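## Task

Grasp the white 2x2 brick and place it on top of whichever black 2x3 brick lies nearest the yellow 4x4 plate, without disturbing any other brick; then open the fingers and back the gripper away.

## Robot and tools

Robot: a single six-joint arm (wxai_follower, one arm of a Trossen two-arm set) with a parallel two-finger gripper and a wrist camera. There is only one arm, so every command is one row for that arm. Joints from base outward: waist, shoulder, elbow, wrist pitch, wrist yaw, wrist roll, then the finger gap. Cameras: cam_high (overview, 672x504) and cam_wrist (672x504), delivered in that order.

Frames. The scene frame has its origin on the table surface under the arm's base, +z up, +y to the left when facing along +x. The result's state line reports end_effector_position (metres) and end_effector_quat_wxyz in this frame, plus linear (m/s) and angular (rad/s) velocities. The reported point lies midway between the finger pads, 3 to 4 cm short of the fingertips. The gripper's own frame: fingers extend along its +x, and they close and open along its y. The base may be slightly tilted, and the printed position is less accurate at long reach.

The row. Every motion command is one row of 7 numbers, each within [-1, 1]: dx, dy, dz, rx, ry, rz, opening. The first six form an offset, expressed in the gripper's own axes, counted from the gripper pose shown in the most recent result that reports it (if no result in this scene has shown it yet, or for a second call in the same reply, counted from where the robot is when the motion begins). 1.0 equals 0.6 m for dx, dy, dz and 180 degrees for rx, ry, rz; the three rotation numbers together make one rotation vector. All-zero offsets are not a hold: they drive the gripper back to the reference pose. The seventh number, opening, is absolute: +1 is fully open (0.088 m), the empty fingers touch near -0.80, and values down to -1 close no further. Closing from fully open takes about 0.5 s or more.

Tools.
execute_actions(actions, pictures): actions is a list holding at most one item, or empty. Empty list: just returns the state (with pictures). {"rows": [[7 numbers], ...], "steps": n}: up to 15 rows and n from 5 to 15 control steps (1/30 s each, default 15); each row lasts one step and the last row repeats to fill the count. Every row is an offset from the same reference pose, not from the previous row. {"steps": n} alone (n up to 300) is a wait counted from the last result, including your reply time. pictures: true adds camera images. The result is taken 5 steps before an action ends; those 5 steps run while you think.
move(target, speed): target is one 7-number row as above (offset from the last shown pose, plus absolute opening). The gripper follows a straight path lasting 0.5 to 10 s at top speed speed in m/s (0.002 to 0.5, default 0.25; turning up to twice that in rad/s). It does not avoid obstacles, may lag, stray or overshoot the speed, and the opening is sent at the start. The result adds a move: line: done (settled near target), or off_target, moving, held, fault; plus limits such as paced (pose clipped) or held (a check blocked steps), and the remaining distance.
wait(seconds): 0 to 10 s with nothing new sent.
zoom_image(camera, region): region [x0, y0, x1, y1] in pixels of that camera's latest image, at most 504x504.
read_manual(section): only returns licence texts.
finished_scene(scene): ends scene 1 or 2 permanently and reports success; the next scene's task appears in its result.

Result lines. Joint positions / Joint velocities list the six joints (rad, rad/s) and then finger gap (m). Joint ranges: waist -3.054 to 3.054, shoulder 0 to 3.142, elbow 0 to 2.356, wrist pitch and yaw -1.571 to 1.571, roll -3.142 to 3.142. grip_measured is the actual opening on the command scale. Hand target (only when nothing is kept back) is the pose the controller is driving toward. pose unreachable and HELD mark steps the clearance check altered or blocked. MOTOR HOT appears from 50 °C; OVER-TEMPERATURE FAULT at 95 °C.

Control behaviour. Each step the commanded pose is clipped to within 70 mm and 16 degrees of the measured pose, and position wins over orientation. After an action the arm continues only to the last clipped pose, so far targets need more calls. Friction can leave the gripper short or tilted, especially at long reach; check the pose after each motion and correct tilt.

Gripping. To hold, command an opening well below grip_measured; the lower, the tighter (about 34 N per pad maximum). Readings may be off by about 1 mm consistently. Fast closing squeezes harder.

Avoid: knocking anything off the table (fails the task), dropping or slipping bricks, slamming, fast contact or targets far beyond a contact point (hard presses). Torque at a joint's load limit (waist 18, shoulder 22.3, elbow 22.2, wrist pitch 5.86, wrist yaw 5.84, wrist roll 5.48 N m) stops the arm 10 s. Long holding heats motors. Loose objects may occasionally be nudged by outside pushes. Finishing quickly and smoothly is better.

Each tool is called as name(argument=value, ...), one argument or row to a line, values as JSON.

## Session

execute_actions(
  actions=[],
)

Scene clock: 0.00 s of 4185.00 s.
end_effector_position=(+0.1471, -0.1806, +0.3344) grip_measured=+0.851 end_effector_quat_wxyz=(+0.763, -0.291, +0.324, -0.477) end_effector_velocity=(-0.000, +0.001, +0.001) end_effector_angular_velocity=(-0.006, +0.016, +0.005)
Joint positions: [-1.918  1.006  0.071  0.462 -0.855 -0.221  0.081]
Joint velocities: [-0.007 -0.002  0.002 -0.007 -0.007 -0.022 -0.   ]
Heat: hottest shoulder 26 °C (+0.0 °C/min).
Hand target: +0.147, -0.181, +0.334; +0.763, -0.291, +0.324, -0.477

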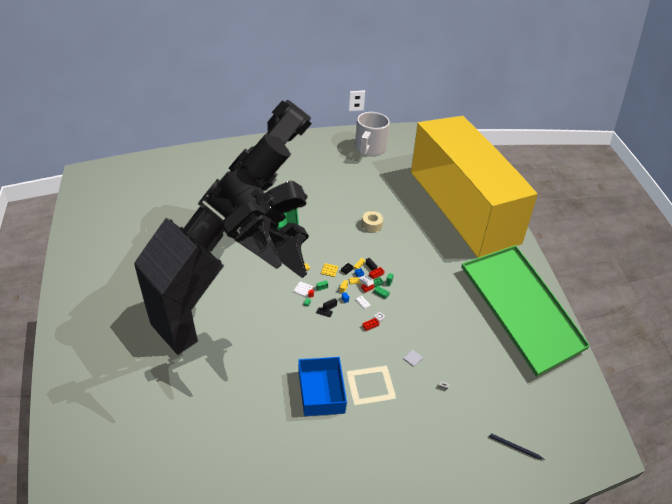

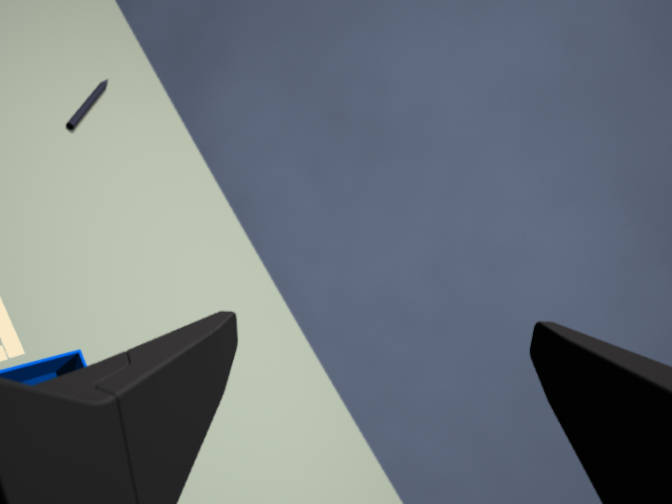

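zoom_image(
  camera="cam_high",
  region=[270, 230, 430, 350],
)

Region (270, 230, 430, 350) of cam_high's 672x504 image, scaled by 3.150, with more detail than that image has; it fills the top 378 rows of this view, and the rest is white.

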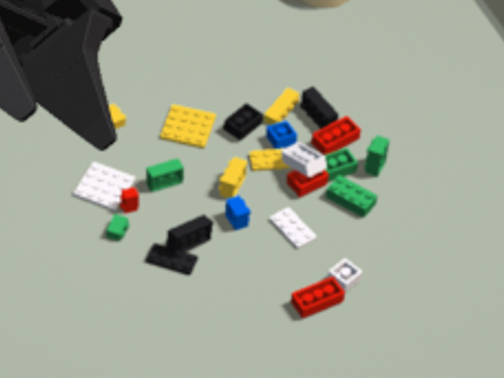

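move(
  target=[-0.094,0.308,0.112,-0.091,0.214,0.375,0.5],
)

Scene clock: 3.77 s of 4185.00 s.
end_effector_position=(+0.2778, -0.0503, +0.2475) grip_measured=+0.500 end_effector_quat_wxyz=(+0.707, -0.001, +0.707, -0.003) end_effector_velocity=(+0.002, +0.002, +0.000) end_effector_angular_velocity=(+0.004, -0.006, -0.008)
Joint positions: [-1.3    1.37   1.04  -1.564 -0.955 -1.387  0.063]
Joint velocities: [ 0.002 -0.002  0.002 -0.007 -0.007  0.007 -0.   ]
Heat: hottest shoulder 26 °C (+0.0 °C/min).
Hand target: +0.279, -0.051, +0.248; +0.706, -0.003, +0.708, -0.001
Off the commanded pose: 0.003 m, 0 deg.
joint sent to its limit — the command would take joint 4 (wrist pitch) past its lower limit, so that joint was sent only as far as its limit.
Kept back: nothing.
move: done

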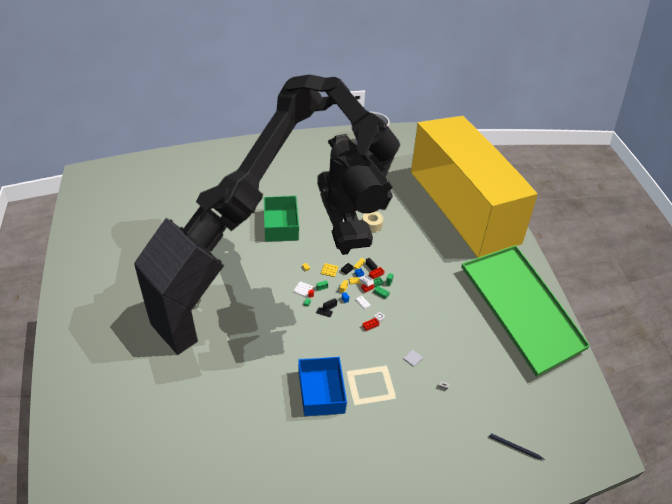

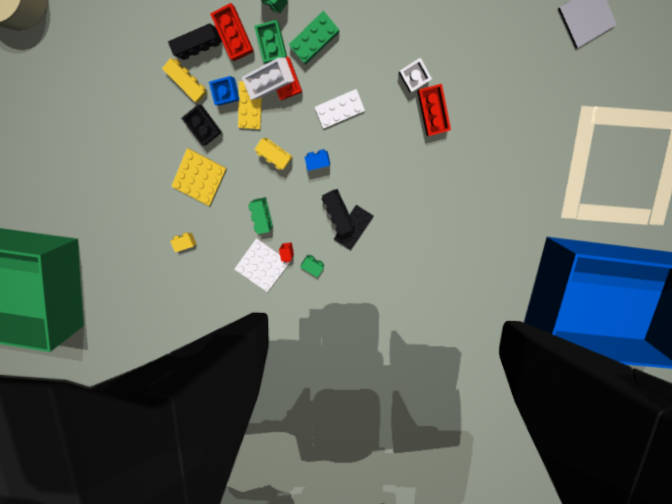

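move(
  target=[0.2,-0.073,0.08,0,0,0,0],
)

Scene clock: 5.13 s of 4185.00 s.
end_effector_position=(+0.3295, -0.0942, +0.1292) grip_measured=+0.000 end_effector_quat_wxyz=(+0.710, -0.005, +0.704, -0.001) end_effector_velocity=(+0.003, -0.001, -0.001) end_effector_angular_velocity=(-0.002, -0.019, +0.005)
Joint positions: [-0.824  1.489  0.938 -0.635 -0.944 -0.549  0.039]
Joint velocities: [ 0.002 -0.002 -0.007  0.037 -0.007  0.022  0.   ]
Heat: hottest shoulder 26 °C (+0.0 °C/min).
Hand target: +0.327, -0.095, +0.127; +0.708, -0.002, +0.706, -0.004
Off the commanded pose: 0.004 m, 1 deg.
Kept back: nothing.
move: done

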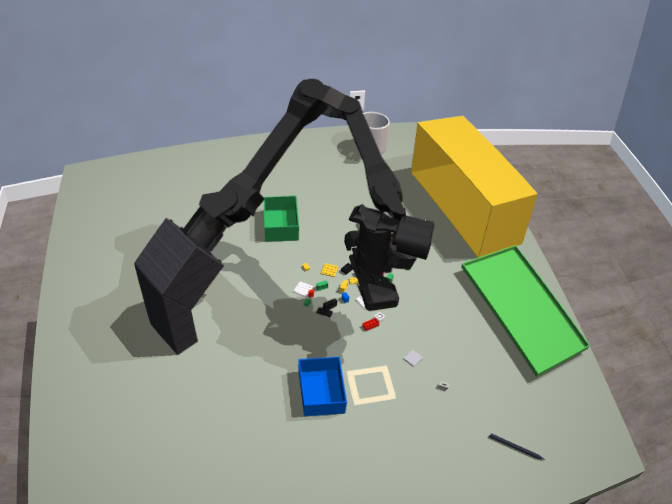

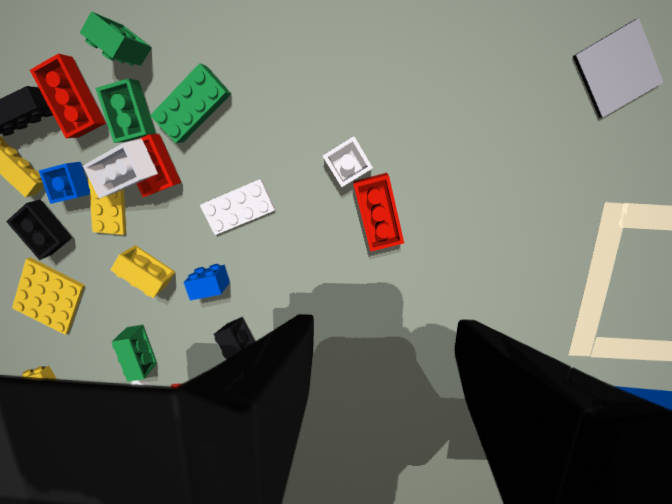

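move(
  target=[0.1,0.019,0.051,-0.14,0,0,-0.2],
)

Scene clock: 6.77 s of 4185.00 s.
end_effector_position=(+0.3590, -0.0818, +0.0702) grip_measured=-0.200 end_effector_quat_wxyz=(+0.693, -0.158, +0.688, +0.150) end_effector_velocity=(+0.001, +0.000, +0.001) end_effector_angular_velocity=(+0.004, -0.007, +0.026)
Joint positions: [-0.607  1.564  0.952 -0.336 -0.84  -0.678  0.029]
Joint velocities: [-0.002 -0.002 -0.002  0.007 -0.007 -0.022 -0.   ]
Heat: hottest shoulder 26 °C (+0.0 °C/min).
Hand target: +0.361, -0.083, +0.069; +0.692, -0.160, +0.687, +0.152
Off the commanded pose: 0.002 m, 0 deg.
Kept back: nothing.
move: done

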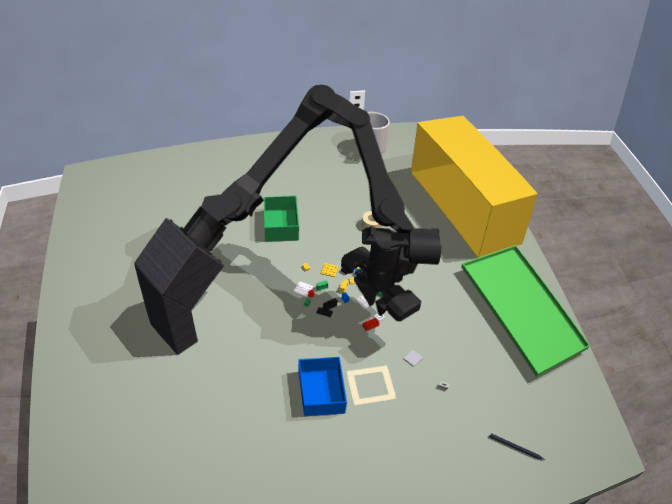

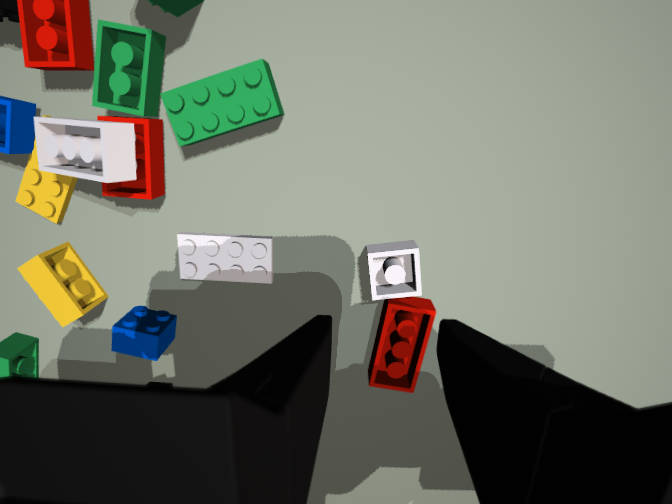

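move(
  target=[0.035,-0.007,0.016,-0.02,0,0,-0.2],
  speed=0.08,
)

Scene clock: 7.77 s of 4185.00 s.
end_effector_position=(+0.3680, -0.0804, +0.0505) grip_measured=-0.200 end_effector_quat_wxyz=(+0.687, -0.179, +0.682, +0.173) end_effector_velocity=(-0.002, +0.001, +0.001) end_effector_angular_velocity=(+0.007, +0.009, +0.008)
Joint positions: [-0.551  1.614  0.978 -0.266 -0.808 -0.677  0.029]
Joint velocities: [-0.002 -0.002  0.002 -0.022 -0.007 -0.022 -0.   ]
Heat: hottest shoulder 27 °C (+7.7 °C/min).
Hand target: +0.370, -0.081, +0.049; +0.687, -0.179, +0.682, +0.172
Off the commanded pose: 0.002 m, 0 deg.
Kept back: nothing.
move: done

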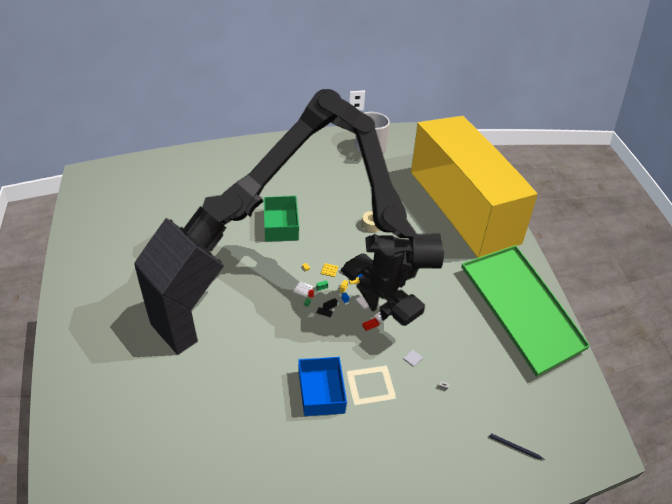

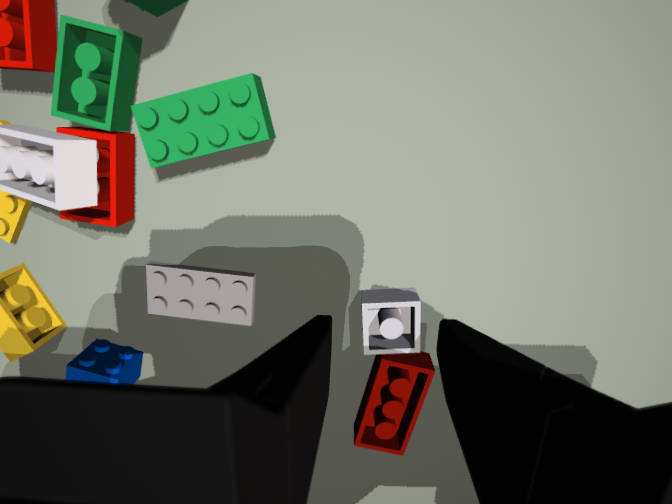

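move(
  target=[0.019,-0.002,0.012,0,0,0,-0.2],
  speed=0.04,
)

Scene clock: 8.73 s of 4185.00 s.
end_effector_position=(+0.3734, -0.0768, +0.0403) grip_measured=-0.200 end_effector_quat_wxyz=(+0.687, -0.178, +0.682, +0.173) end_effector_velocity=(-0.001, +0.000, +0.000) end_effector_angular_velocity=(+0.006, +0.003, +0.001)
Joint positions: [-0.518  1.634  0.995 -0.237 -0.789 -0.642  0.029]
Joint velocities: [-0.002  0.002  0.002 -0.007 -0.007 -0.007 -0.   ]
Heat: hottest shoulder 27 °C (+6.9 °C/min).
Hand target: +0.375, -0.078, +0.039; +0.687, -0.179, +0.682, +0.173
Off the commanded pose: 0.002 m, 0 deg.
Kept back: nothing.
move: done

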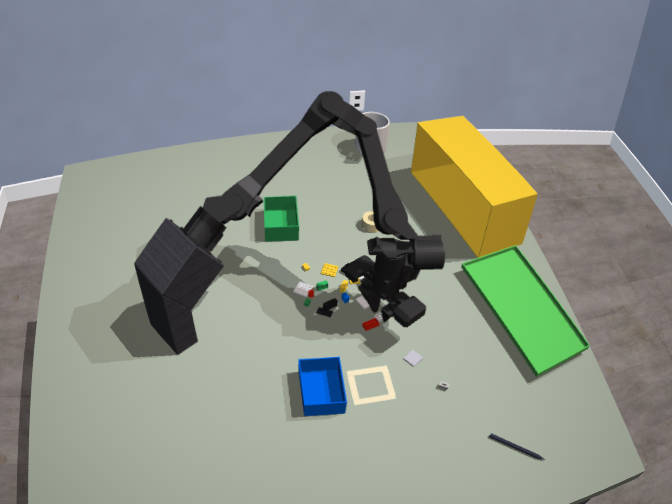

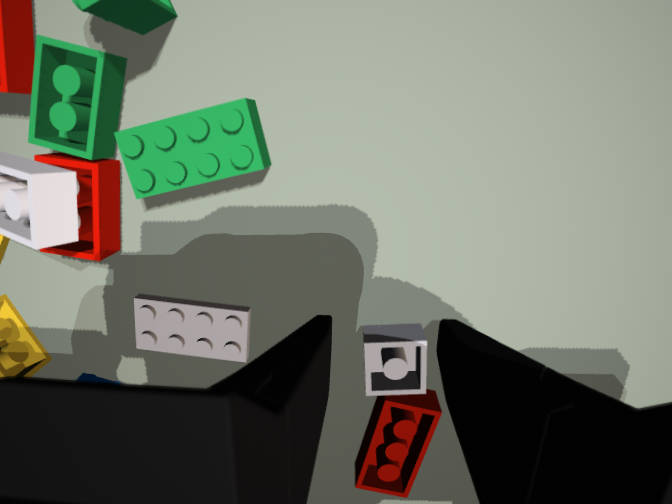

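move(
  target=[0.004,-0.004,0,0,0,0,-0.65],
  speed=0.02,
)

move(
  target=[-0.08,0,0,0,0,0,-0.65],
  speed=0.1,
)

Scene clock: 9.67 s of 4185.00 s.
end_effector_position=(+0.3735, -0.0777, +0.0395) grip_measured=-0.489 end_effector_quat_wxyz=(+0.687, -0.178, +0.682, +0.173) end_effector_velocity=(-0.002, +0.002, -0.000) end_effector_angular_velocity=(+0.010, +0.005, +0.004)
Joint positions: [-0.518  1.639  0.996 -0.233 -0.789 -0.641  0.015]
Joint velocities: [ 0.002 -0.002 -0.002 -0.007 -0.007 -0.007 -0.   ]
Heat: hottest shoulder 27 °C (+6.2 °C/min).
Hand target: +0.375, -0.079, +0.038; +0.687, -0.178, +0.682, +0.173
Off the commanded pose: 0.002 m, 0 deg.
Kept back: nothing.
move: done

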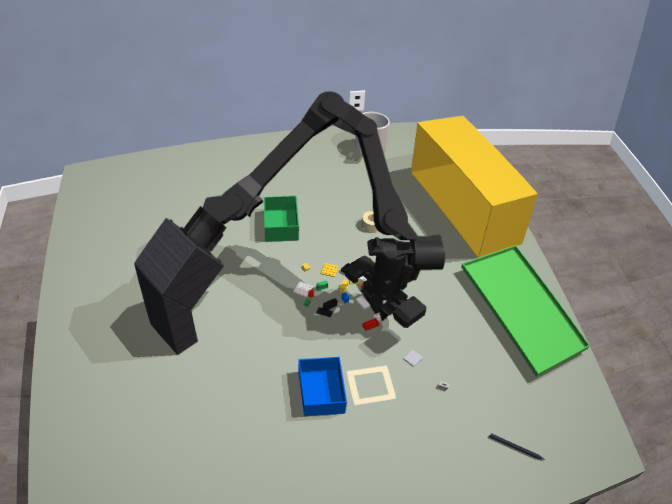

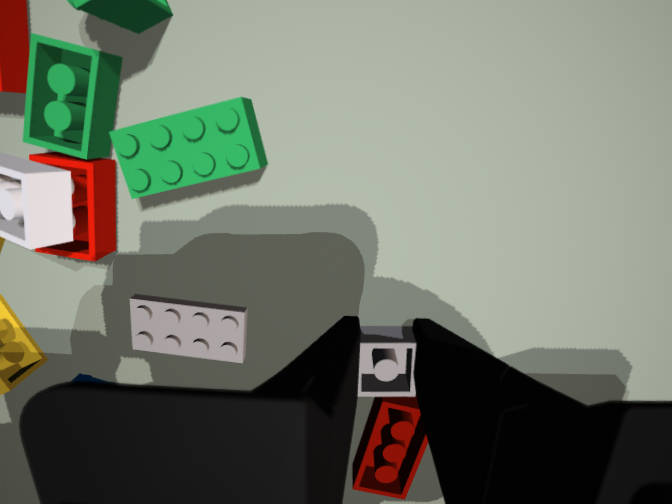

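Scene clock: 10.53 s of 4185.00 s.
end_effector_position=(+0.3687, -0.0785, +0.0839) grip_measured=-0.491 end_effector_quat_wxyz=(+0.685, -0.172, +0.687, +0.172) end_effector_velocity=(-0.001, +0.003, +0.001) end_effector_angular_velocity=(+0.021, -0.003, +0.015)
Joint positions: [-0.63   1.555  1.02  -0.456 -0.856 -0.776  0.015]
Joint velocities: [-0.002 -0.002 -0.002 -0.007 -0.022 -0.022 -0.   ]
Heat: hottest shoulder 27 °C (+5.7 °C/min).
Hand target: +0.373, -0.078, +0.088; +0.687, -0.178, +0.683, +0.173
Off the commanded pose: 0.006 m, 1 deg.
Kept back: nothing.
move: done

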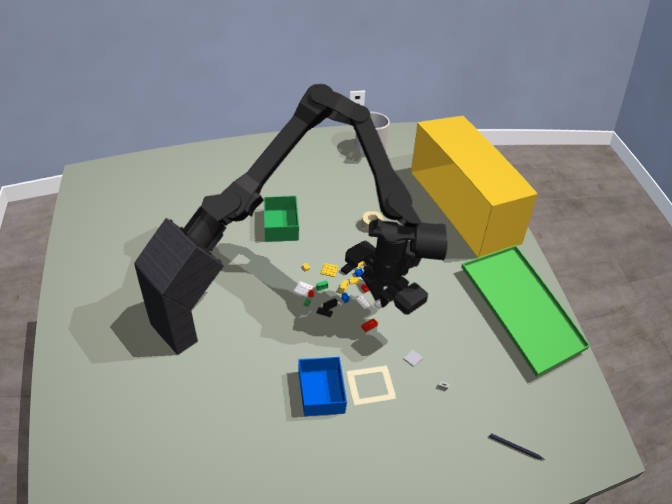

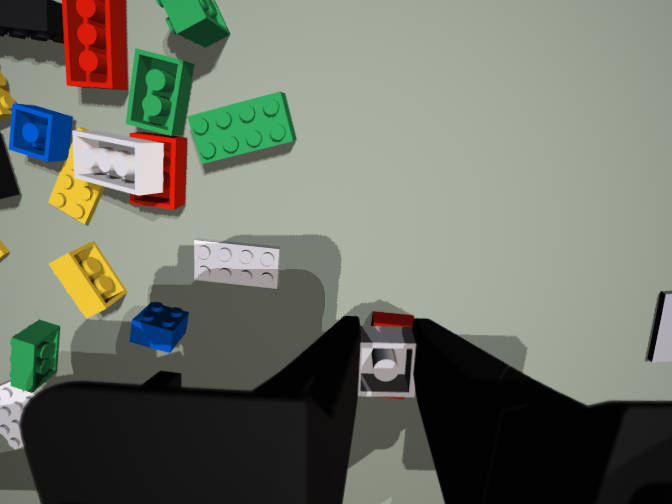

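move(
  target=[0,0.24,0.025,0,0,0,-0.65],
  speed=0.15,
)

Scene clock: 12.13 s of 4185.00 s.
end_effector_position=(+0.3159, +0.0553, +0.0838) grip_measured=-0.491 end_effector_quat_wxyz=(+0.684, -0.172, +0.687, +0.172) end_effector_velocity=(-0.001, +0.001, -0.000) end_effector_angular_velocity=(-0.001, -0.004, -0.014)
Joint positions: [-0.225  1.043  0.7   -0.376 -0.587 -0.369  0.015]
Joint velocities: [ 0.007 -0.007 -0.007  0.007  0.007  0.022 -0.   ]
Heat: hottest shoulder 27 °C (+4.9 °C/min).
Hand target: +0.315, +0.056, +0.085; +0.685, -0.173, +0.686, +0.172
Off the commanded pose: 0.002 m, 0 deg.
Kept back: nothing.
move: done

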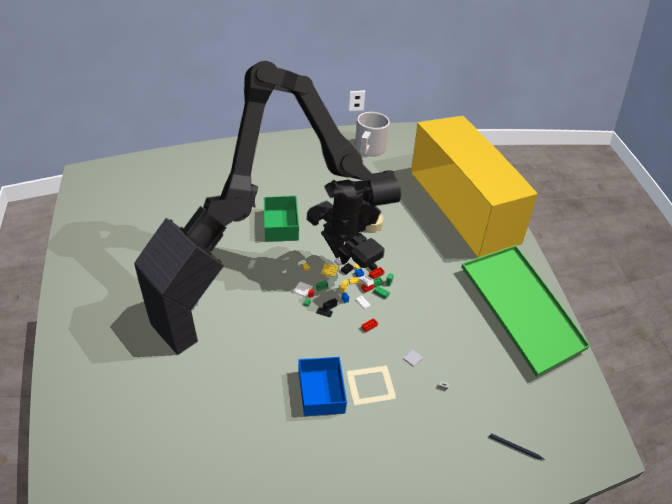

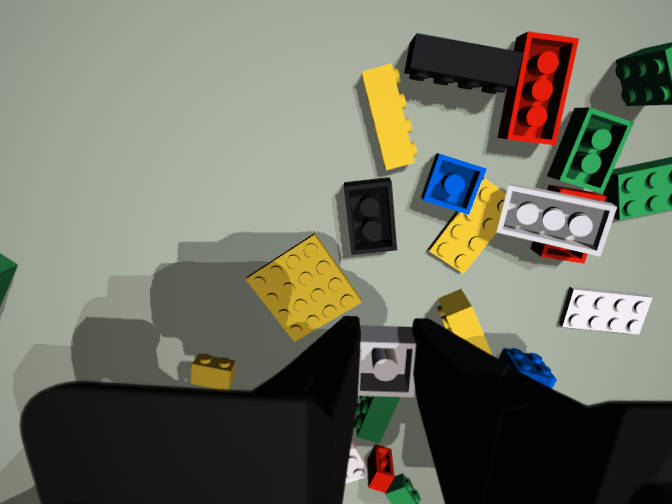

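move(
  target=[0.04,0.003,0.047,-0.02,0,0,-0.65],
  speed=0.06,
)

Scene clock: 13.33 s of 4185.00 s.
end_effector_position=(+0.3373, +0.0696, +0.0606) grip_measured=-0.491 end_effector_quat_wxyz=(+0.678, -0.193, +0.682, +0.193) end_effector_velocity=(+0.002, +0.002, -0.001) end_effector_angular_velocity=(+0.010, -0.004, +0.012)
Joint positions: [-0.12   1.15   0.783 -0.313 -0.507 -0.353  0.015]
Joint velocities: [ 0.002  0.002  0.002  0.007 -0.007 -0.007 -0.   ]
Heat: hottest shoulder 27 °C (+4.5 °C/min).
Hand target: +0.340, +0.070, +0.060; +0.679, -0.193, +0.682, +0.193
Off the commanded pose: 0.003 m, 0 deg.
Kept back: nothing.
move: done

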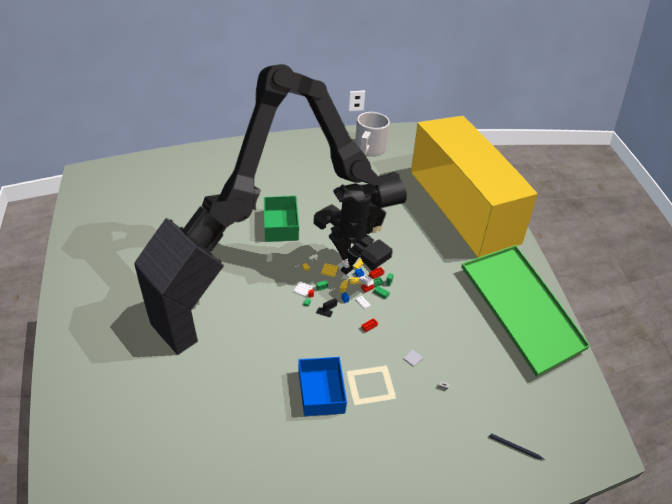

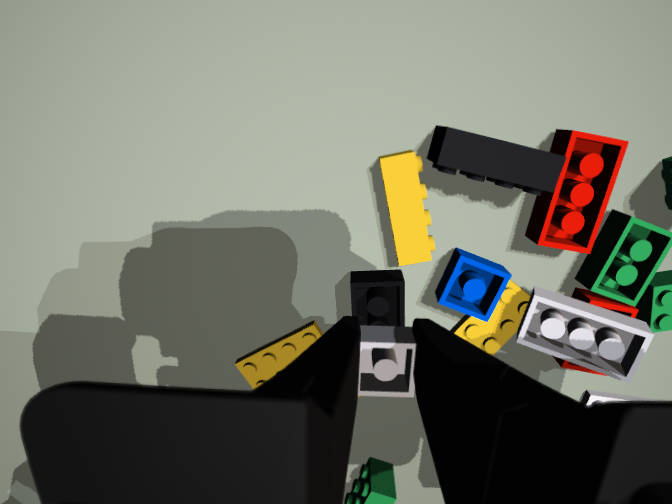

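move(
  target=[0.013,0.002,0.011,0,0,0,-0.65],
  speed=0.02,
)

Scene clock: 14.33 s of 4185.00 s.
end_effector_position=(+0.3398, +0.0737, +0.0538) grip_measured=-0.491 end_effector_quat_wxyz=(+0.678, -0.193, +0.683, +0.194) end_effector_velocity=(-0.001, +0.000, -0.000) end_effector_angular_velocity=(+0.004, +0.007, +0.003)
Joint positions: [-0.092  1.174  0.796 -0.295 -0.485 -0.335  0.015]
Joint velocities: [-0.002  0.002  0.002 -0.007 -0.007 -0.007 -0.   ]
Heat: hottest shoulder 27 °C (+4.2 °C/min).
Hand target: +0.342, +0.074, +0.053; +0.678, -0.193, +0.682, +0.194
Off the commanded pose: 0.003 m, 0 deg.
Kept back: nothing.
move: done

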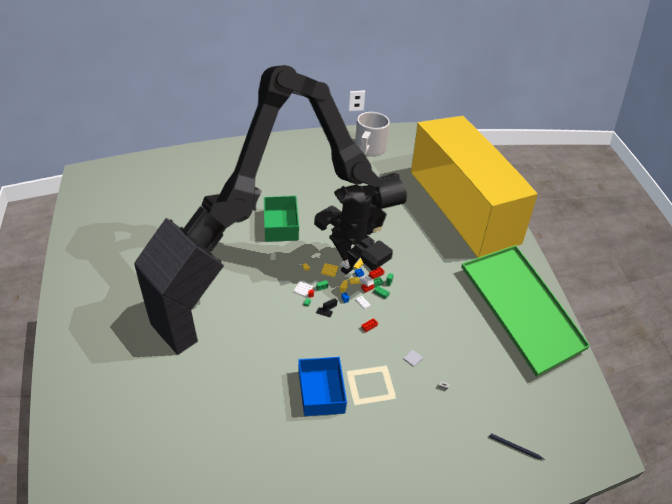

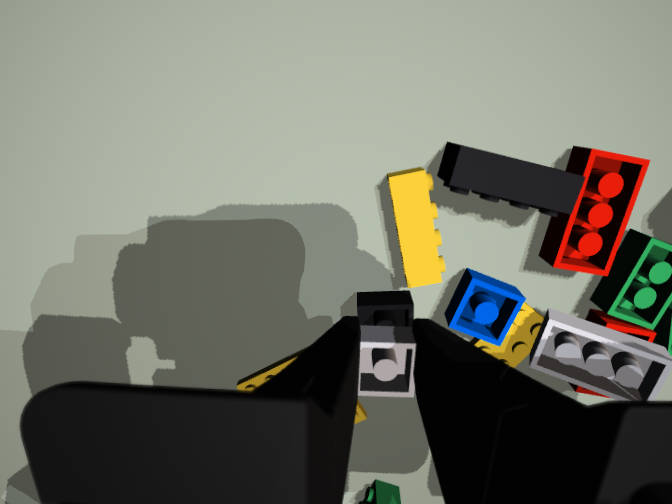

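move(
  target=[0.007,-0.002,0.004,0,0,0,-0.65],
  speed=0.01,
)

move(
  target=[0,0,0,0,0,0,-0.3],
)

move(
  target=[-0.15,0,-0.05,0,0,0,-0.3],
  speed=0.12,
)

Scene clock: 15.27 s of 4185.00 s.
end_effector_position=(+0.3403, +0.0734, +0.0511) grip_measured=-0.491 end_effector_quat_wxyz=(+0.677, -0.193, +0.683, +0.194) end_effector_velocity=(-0.001, -0.002, +0.001) end_effector_angular_velocity=(-0.010, +0.004, +0.017)
Joint positions: [-0.088  1.185  0.798 -0.285 -0.482 -0.332  0.015]
Joint velocities: [-0.002 -0.002 -0.002 -0.007  0.007 -0.022 -0.   ]
Heat: hottest shoulder 27 °C (+3.9 °C/min).
Hand target: +0.343, +0.074, +0.050; +0.678, -0.193, +0.683, +0.194
Off the commanded pose: 0.003 m, 0 deg.
Kept back: nothing.
move: done

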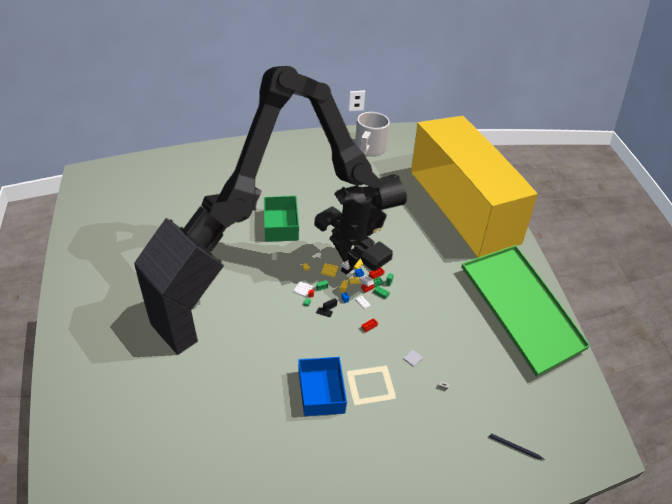

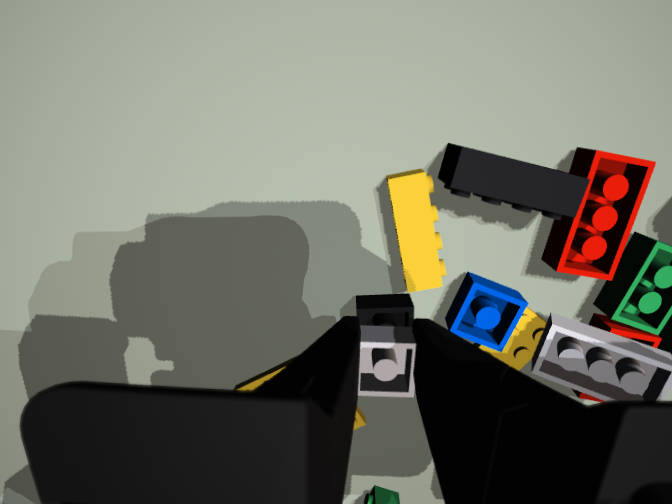

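Scene clock: 15.80 s of 4185.00 s.
end_effector_position=(+0.3403, +0.0734, +0.0511) grip_measured=-0.301 end_effector_quat_wxyz=(+0.677, -0.193, +0.683, +0.194) end_effector_velocity=(+0.002, +0.003, +0.001) end_effector_angular_velocity=(+0.011, -0.008, +0.014)
Joint positions: [-0.088  1.185  0.798 -0.285 -0.482 -0.332  0.024]
Joint velocities: [ 0.002 -0.002  0.002  0.007 -0.007 -0.007  0.   ]
Heat: hottest shoulder 27 °C (+3.8 °C/min).
Hand target: +0.340, +0.073, +0.051; +0.677, -0.193, +0.683, +0.194
Off the commanded pose: 0.000 m, 0 deg.
Kept back: nothing.
move: done

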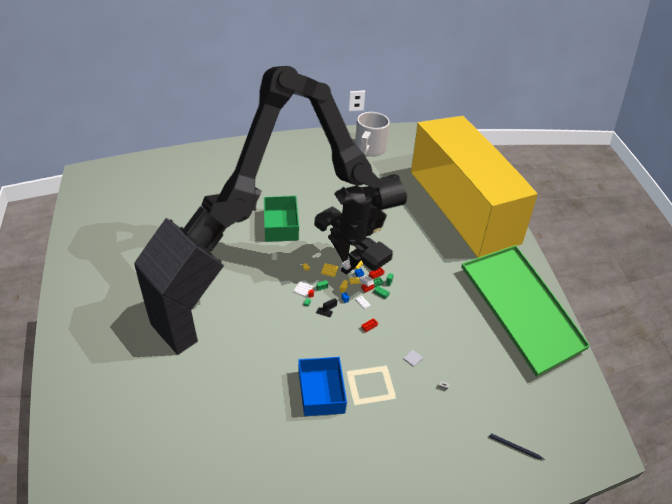

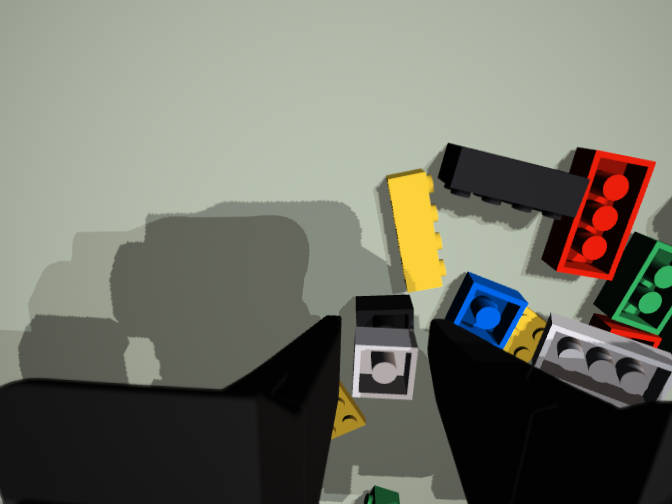

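Scene clock: 17.03 s of 4185.00 s.
end_effector_position=(+0.3121, +0.0552, +0.1383) grip_measured=-0.300 end_effector_quat_wxyz=(+0.673, -0.188, +0.689, +0.191) end_effector_velocity=(-0.003, +0.002, +0.003) end_effector_angular_velocity=(+0.003, +0.013, -0.011)
Joint positions: [-0.418  0.926  0.79  -0.713 -0.725 -0.608  0.024]
Joint velocities: [-0.007 -0.007  0.007 -0.037 -0.007 -0.007 -0.   ]
Heat: hottest shoulder 28 °C (+7.0 °C/min).
Hand target: +0.316, +0.057, +0.142; +0.677, -0.193, +0.684, +0.194
Off the commanded pose: 0.005 m, 1 deg.
Kept back: nothing.
move: done

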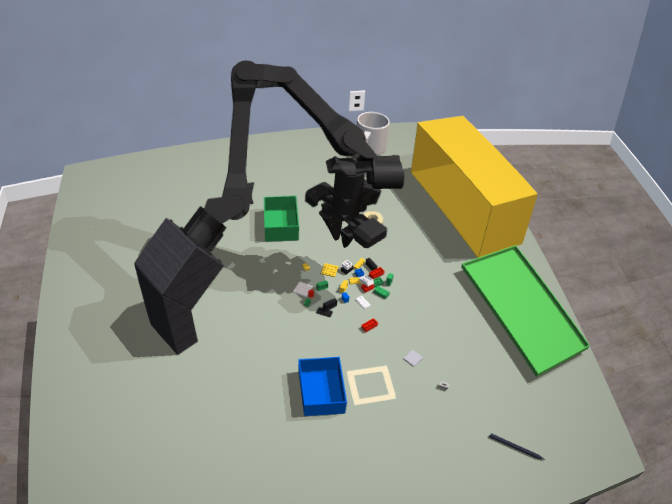

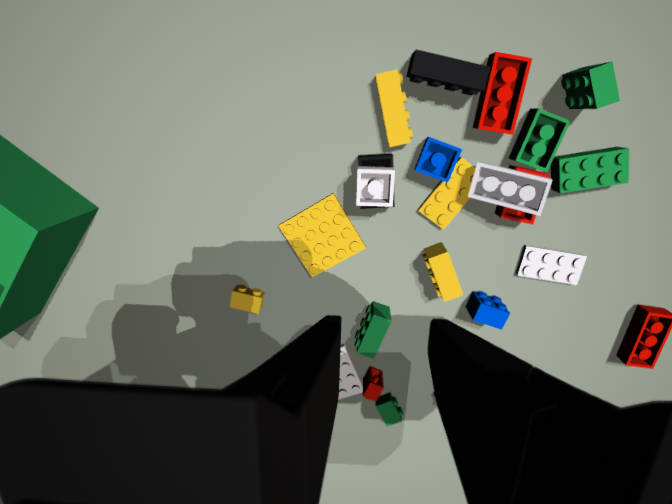

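finished_scene(
  scene=1,
)

The scene is finished: the task was done.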